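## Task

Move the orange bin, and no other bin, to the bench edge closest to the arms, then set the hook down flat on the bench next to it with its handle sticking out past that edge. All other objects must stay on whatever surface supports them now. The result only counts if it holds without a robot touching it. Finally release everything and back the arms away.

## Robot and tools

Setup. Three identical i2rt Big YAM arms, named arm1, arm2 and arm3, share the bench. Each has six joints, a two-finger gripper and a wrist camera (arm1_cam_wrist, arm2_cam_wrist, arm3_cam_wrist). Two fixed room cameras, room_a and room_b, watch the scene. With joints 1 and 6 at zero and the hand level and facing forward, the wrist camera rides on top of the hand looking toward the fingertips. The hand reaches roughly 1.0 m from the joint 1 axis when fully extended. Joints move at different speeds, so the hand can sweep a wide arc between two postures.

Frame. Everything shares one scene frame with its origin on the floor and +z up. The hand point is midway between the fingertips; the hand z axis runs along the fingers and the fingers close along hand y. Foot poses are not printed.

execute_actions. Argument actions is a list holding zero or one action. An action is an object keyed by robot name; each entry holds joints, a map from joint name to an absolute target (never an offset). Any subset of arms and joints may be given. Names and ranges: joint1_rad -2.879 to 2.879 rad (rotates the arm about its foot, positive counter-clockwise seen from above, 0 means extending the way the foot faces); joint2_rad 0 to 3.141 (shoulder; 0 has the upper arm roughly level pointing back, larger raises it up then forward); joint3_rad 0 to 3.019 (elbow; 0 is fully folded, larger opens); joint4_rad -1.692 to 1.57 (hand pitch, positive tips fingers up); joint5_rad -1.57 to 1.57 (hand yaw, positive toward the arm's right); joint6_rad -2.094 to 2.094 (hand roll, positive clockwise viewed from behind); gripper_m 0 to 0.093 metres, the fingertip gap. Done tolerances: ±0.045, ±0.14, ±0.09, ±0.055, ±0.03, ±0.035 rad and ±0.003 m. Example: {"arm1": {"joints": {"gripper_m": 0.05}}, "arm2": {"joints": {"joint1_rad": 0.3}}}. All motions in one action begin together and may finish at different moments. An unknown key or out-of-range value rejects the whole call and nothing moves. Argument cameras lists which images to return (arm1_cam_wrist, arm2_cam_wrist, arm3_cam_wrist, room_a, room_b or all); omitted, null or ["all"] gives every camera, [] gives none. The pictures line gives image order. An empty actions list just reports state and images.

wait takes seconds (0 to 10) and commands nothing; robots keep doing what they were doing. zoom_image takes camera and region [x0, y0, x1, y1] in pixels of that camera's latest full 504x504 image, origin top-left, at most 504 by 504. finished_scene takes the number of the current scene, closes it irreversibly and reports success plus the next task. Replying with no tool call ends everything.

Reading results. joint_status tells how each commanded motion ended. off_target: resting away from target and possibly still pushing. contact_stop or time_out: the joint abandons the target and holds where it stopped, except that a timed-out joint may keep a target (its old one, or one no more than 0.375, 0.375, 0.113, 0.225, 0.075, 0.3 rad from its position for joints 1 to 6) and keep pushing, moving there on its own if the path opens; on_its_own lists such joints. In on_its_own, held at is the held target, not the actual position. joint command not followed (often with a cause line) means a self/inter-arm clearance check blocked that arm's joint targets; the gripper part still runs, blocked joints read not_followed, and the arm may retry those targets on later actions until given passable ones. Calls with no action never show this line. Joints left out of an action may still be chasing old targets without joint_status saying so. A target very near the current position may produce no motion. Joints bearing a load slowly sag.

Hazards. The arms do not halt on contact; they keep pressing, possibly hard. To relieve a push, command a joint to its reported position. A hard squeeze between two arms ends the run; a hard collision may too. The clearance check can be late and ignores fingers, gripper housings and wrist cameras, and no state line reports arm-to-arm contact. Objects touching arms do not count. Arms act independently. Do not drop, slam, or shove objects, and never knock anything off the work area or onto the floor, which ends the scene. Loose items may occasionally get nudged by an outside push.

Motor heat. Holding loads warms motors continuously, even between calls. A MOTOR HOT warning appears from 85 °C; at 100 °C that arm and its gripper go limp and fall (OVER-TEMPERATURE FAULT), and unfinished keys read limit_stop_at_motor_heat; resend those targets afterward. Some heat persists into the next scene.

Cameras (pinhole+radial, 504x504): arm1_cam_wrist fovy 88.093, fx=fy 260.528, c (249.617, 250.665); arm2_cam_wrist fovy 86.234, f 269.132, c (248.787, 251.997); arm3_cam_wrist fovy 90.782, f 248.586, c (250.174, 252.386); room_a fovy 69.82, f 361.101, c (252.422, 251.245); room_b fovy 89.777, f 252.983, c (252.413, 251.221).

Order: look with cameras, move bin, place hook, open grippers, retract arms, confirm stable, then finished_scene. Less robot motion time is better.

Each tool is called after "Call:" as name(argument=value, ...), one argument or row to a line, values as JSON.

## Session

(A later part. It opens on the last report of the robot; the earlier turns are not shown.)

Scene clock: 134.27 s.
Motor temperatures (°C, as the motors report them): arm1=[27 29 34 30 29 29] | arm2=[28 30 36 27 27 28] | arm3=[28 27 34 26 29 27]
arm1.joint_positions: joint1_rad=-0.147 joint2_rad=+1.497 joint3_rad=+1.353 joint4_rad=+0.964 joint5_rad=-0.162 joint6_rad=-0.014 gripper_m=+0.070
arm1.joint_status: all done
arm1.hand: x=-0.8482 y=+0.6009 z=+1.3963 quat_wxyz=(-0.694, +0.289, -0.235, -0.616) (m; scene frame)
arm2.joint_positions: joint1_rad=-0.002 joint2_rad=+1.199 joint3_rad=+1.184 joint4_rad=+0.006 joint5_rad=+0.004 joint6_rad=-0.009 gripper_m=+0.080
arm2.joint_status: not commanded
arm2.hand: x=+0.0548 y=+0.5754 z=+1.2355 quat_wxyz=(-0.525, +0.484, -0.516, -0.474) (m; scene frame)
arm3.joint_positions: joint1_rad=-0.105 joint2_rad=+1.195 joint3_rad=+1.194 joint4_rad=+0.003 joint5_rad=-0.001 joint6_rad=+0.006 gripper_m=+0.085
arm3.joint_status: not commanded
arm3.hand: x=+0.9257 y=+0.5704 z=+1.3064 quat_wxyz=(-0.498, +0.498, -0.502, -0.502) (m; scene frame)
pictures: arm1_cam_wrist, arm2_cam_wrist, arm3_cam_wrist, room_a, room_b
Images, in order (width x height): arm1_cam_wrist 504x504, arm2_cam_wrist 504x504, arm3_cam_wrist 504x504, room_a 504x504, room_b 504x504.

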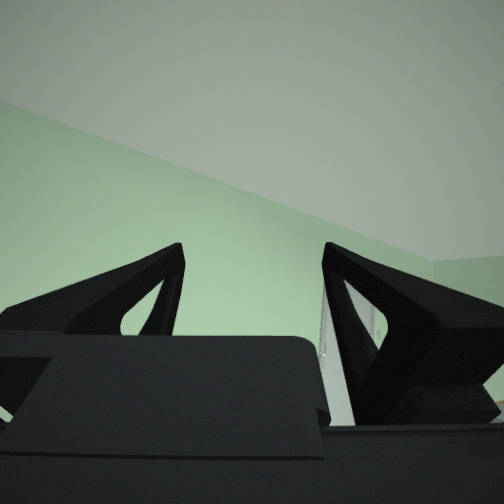

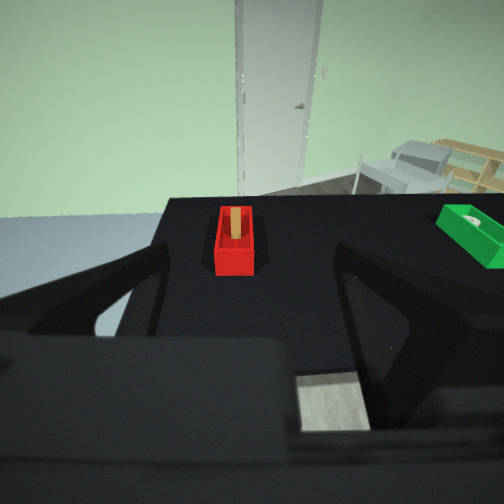

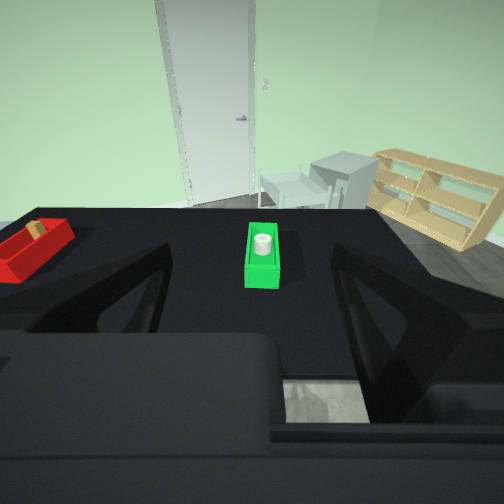

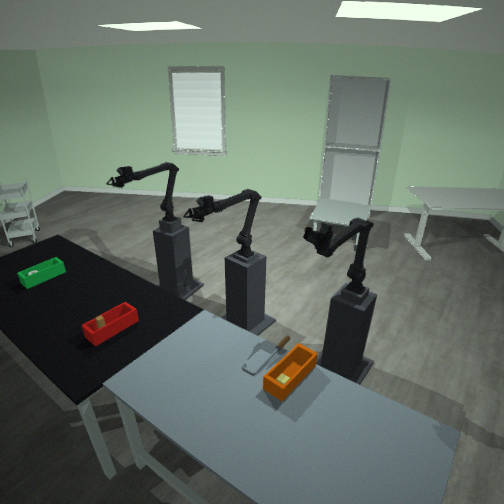

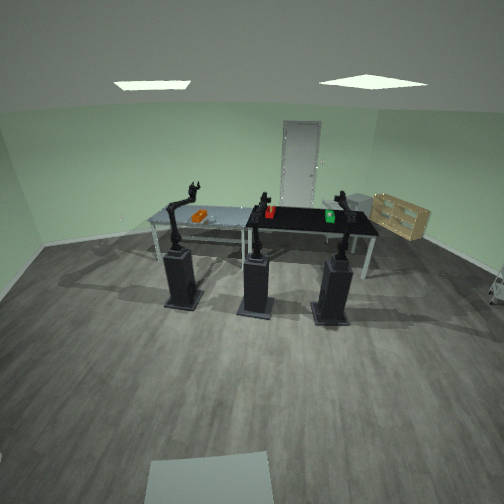

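The orange bin is at the edge with the cube still inside. The hook lies flat beside it with its handle over the edge, and all three arms are clear.

Call:
finished_scene(
  scene=2,
)

The scene is finished: the task was done.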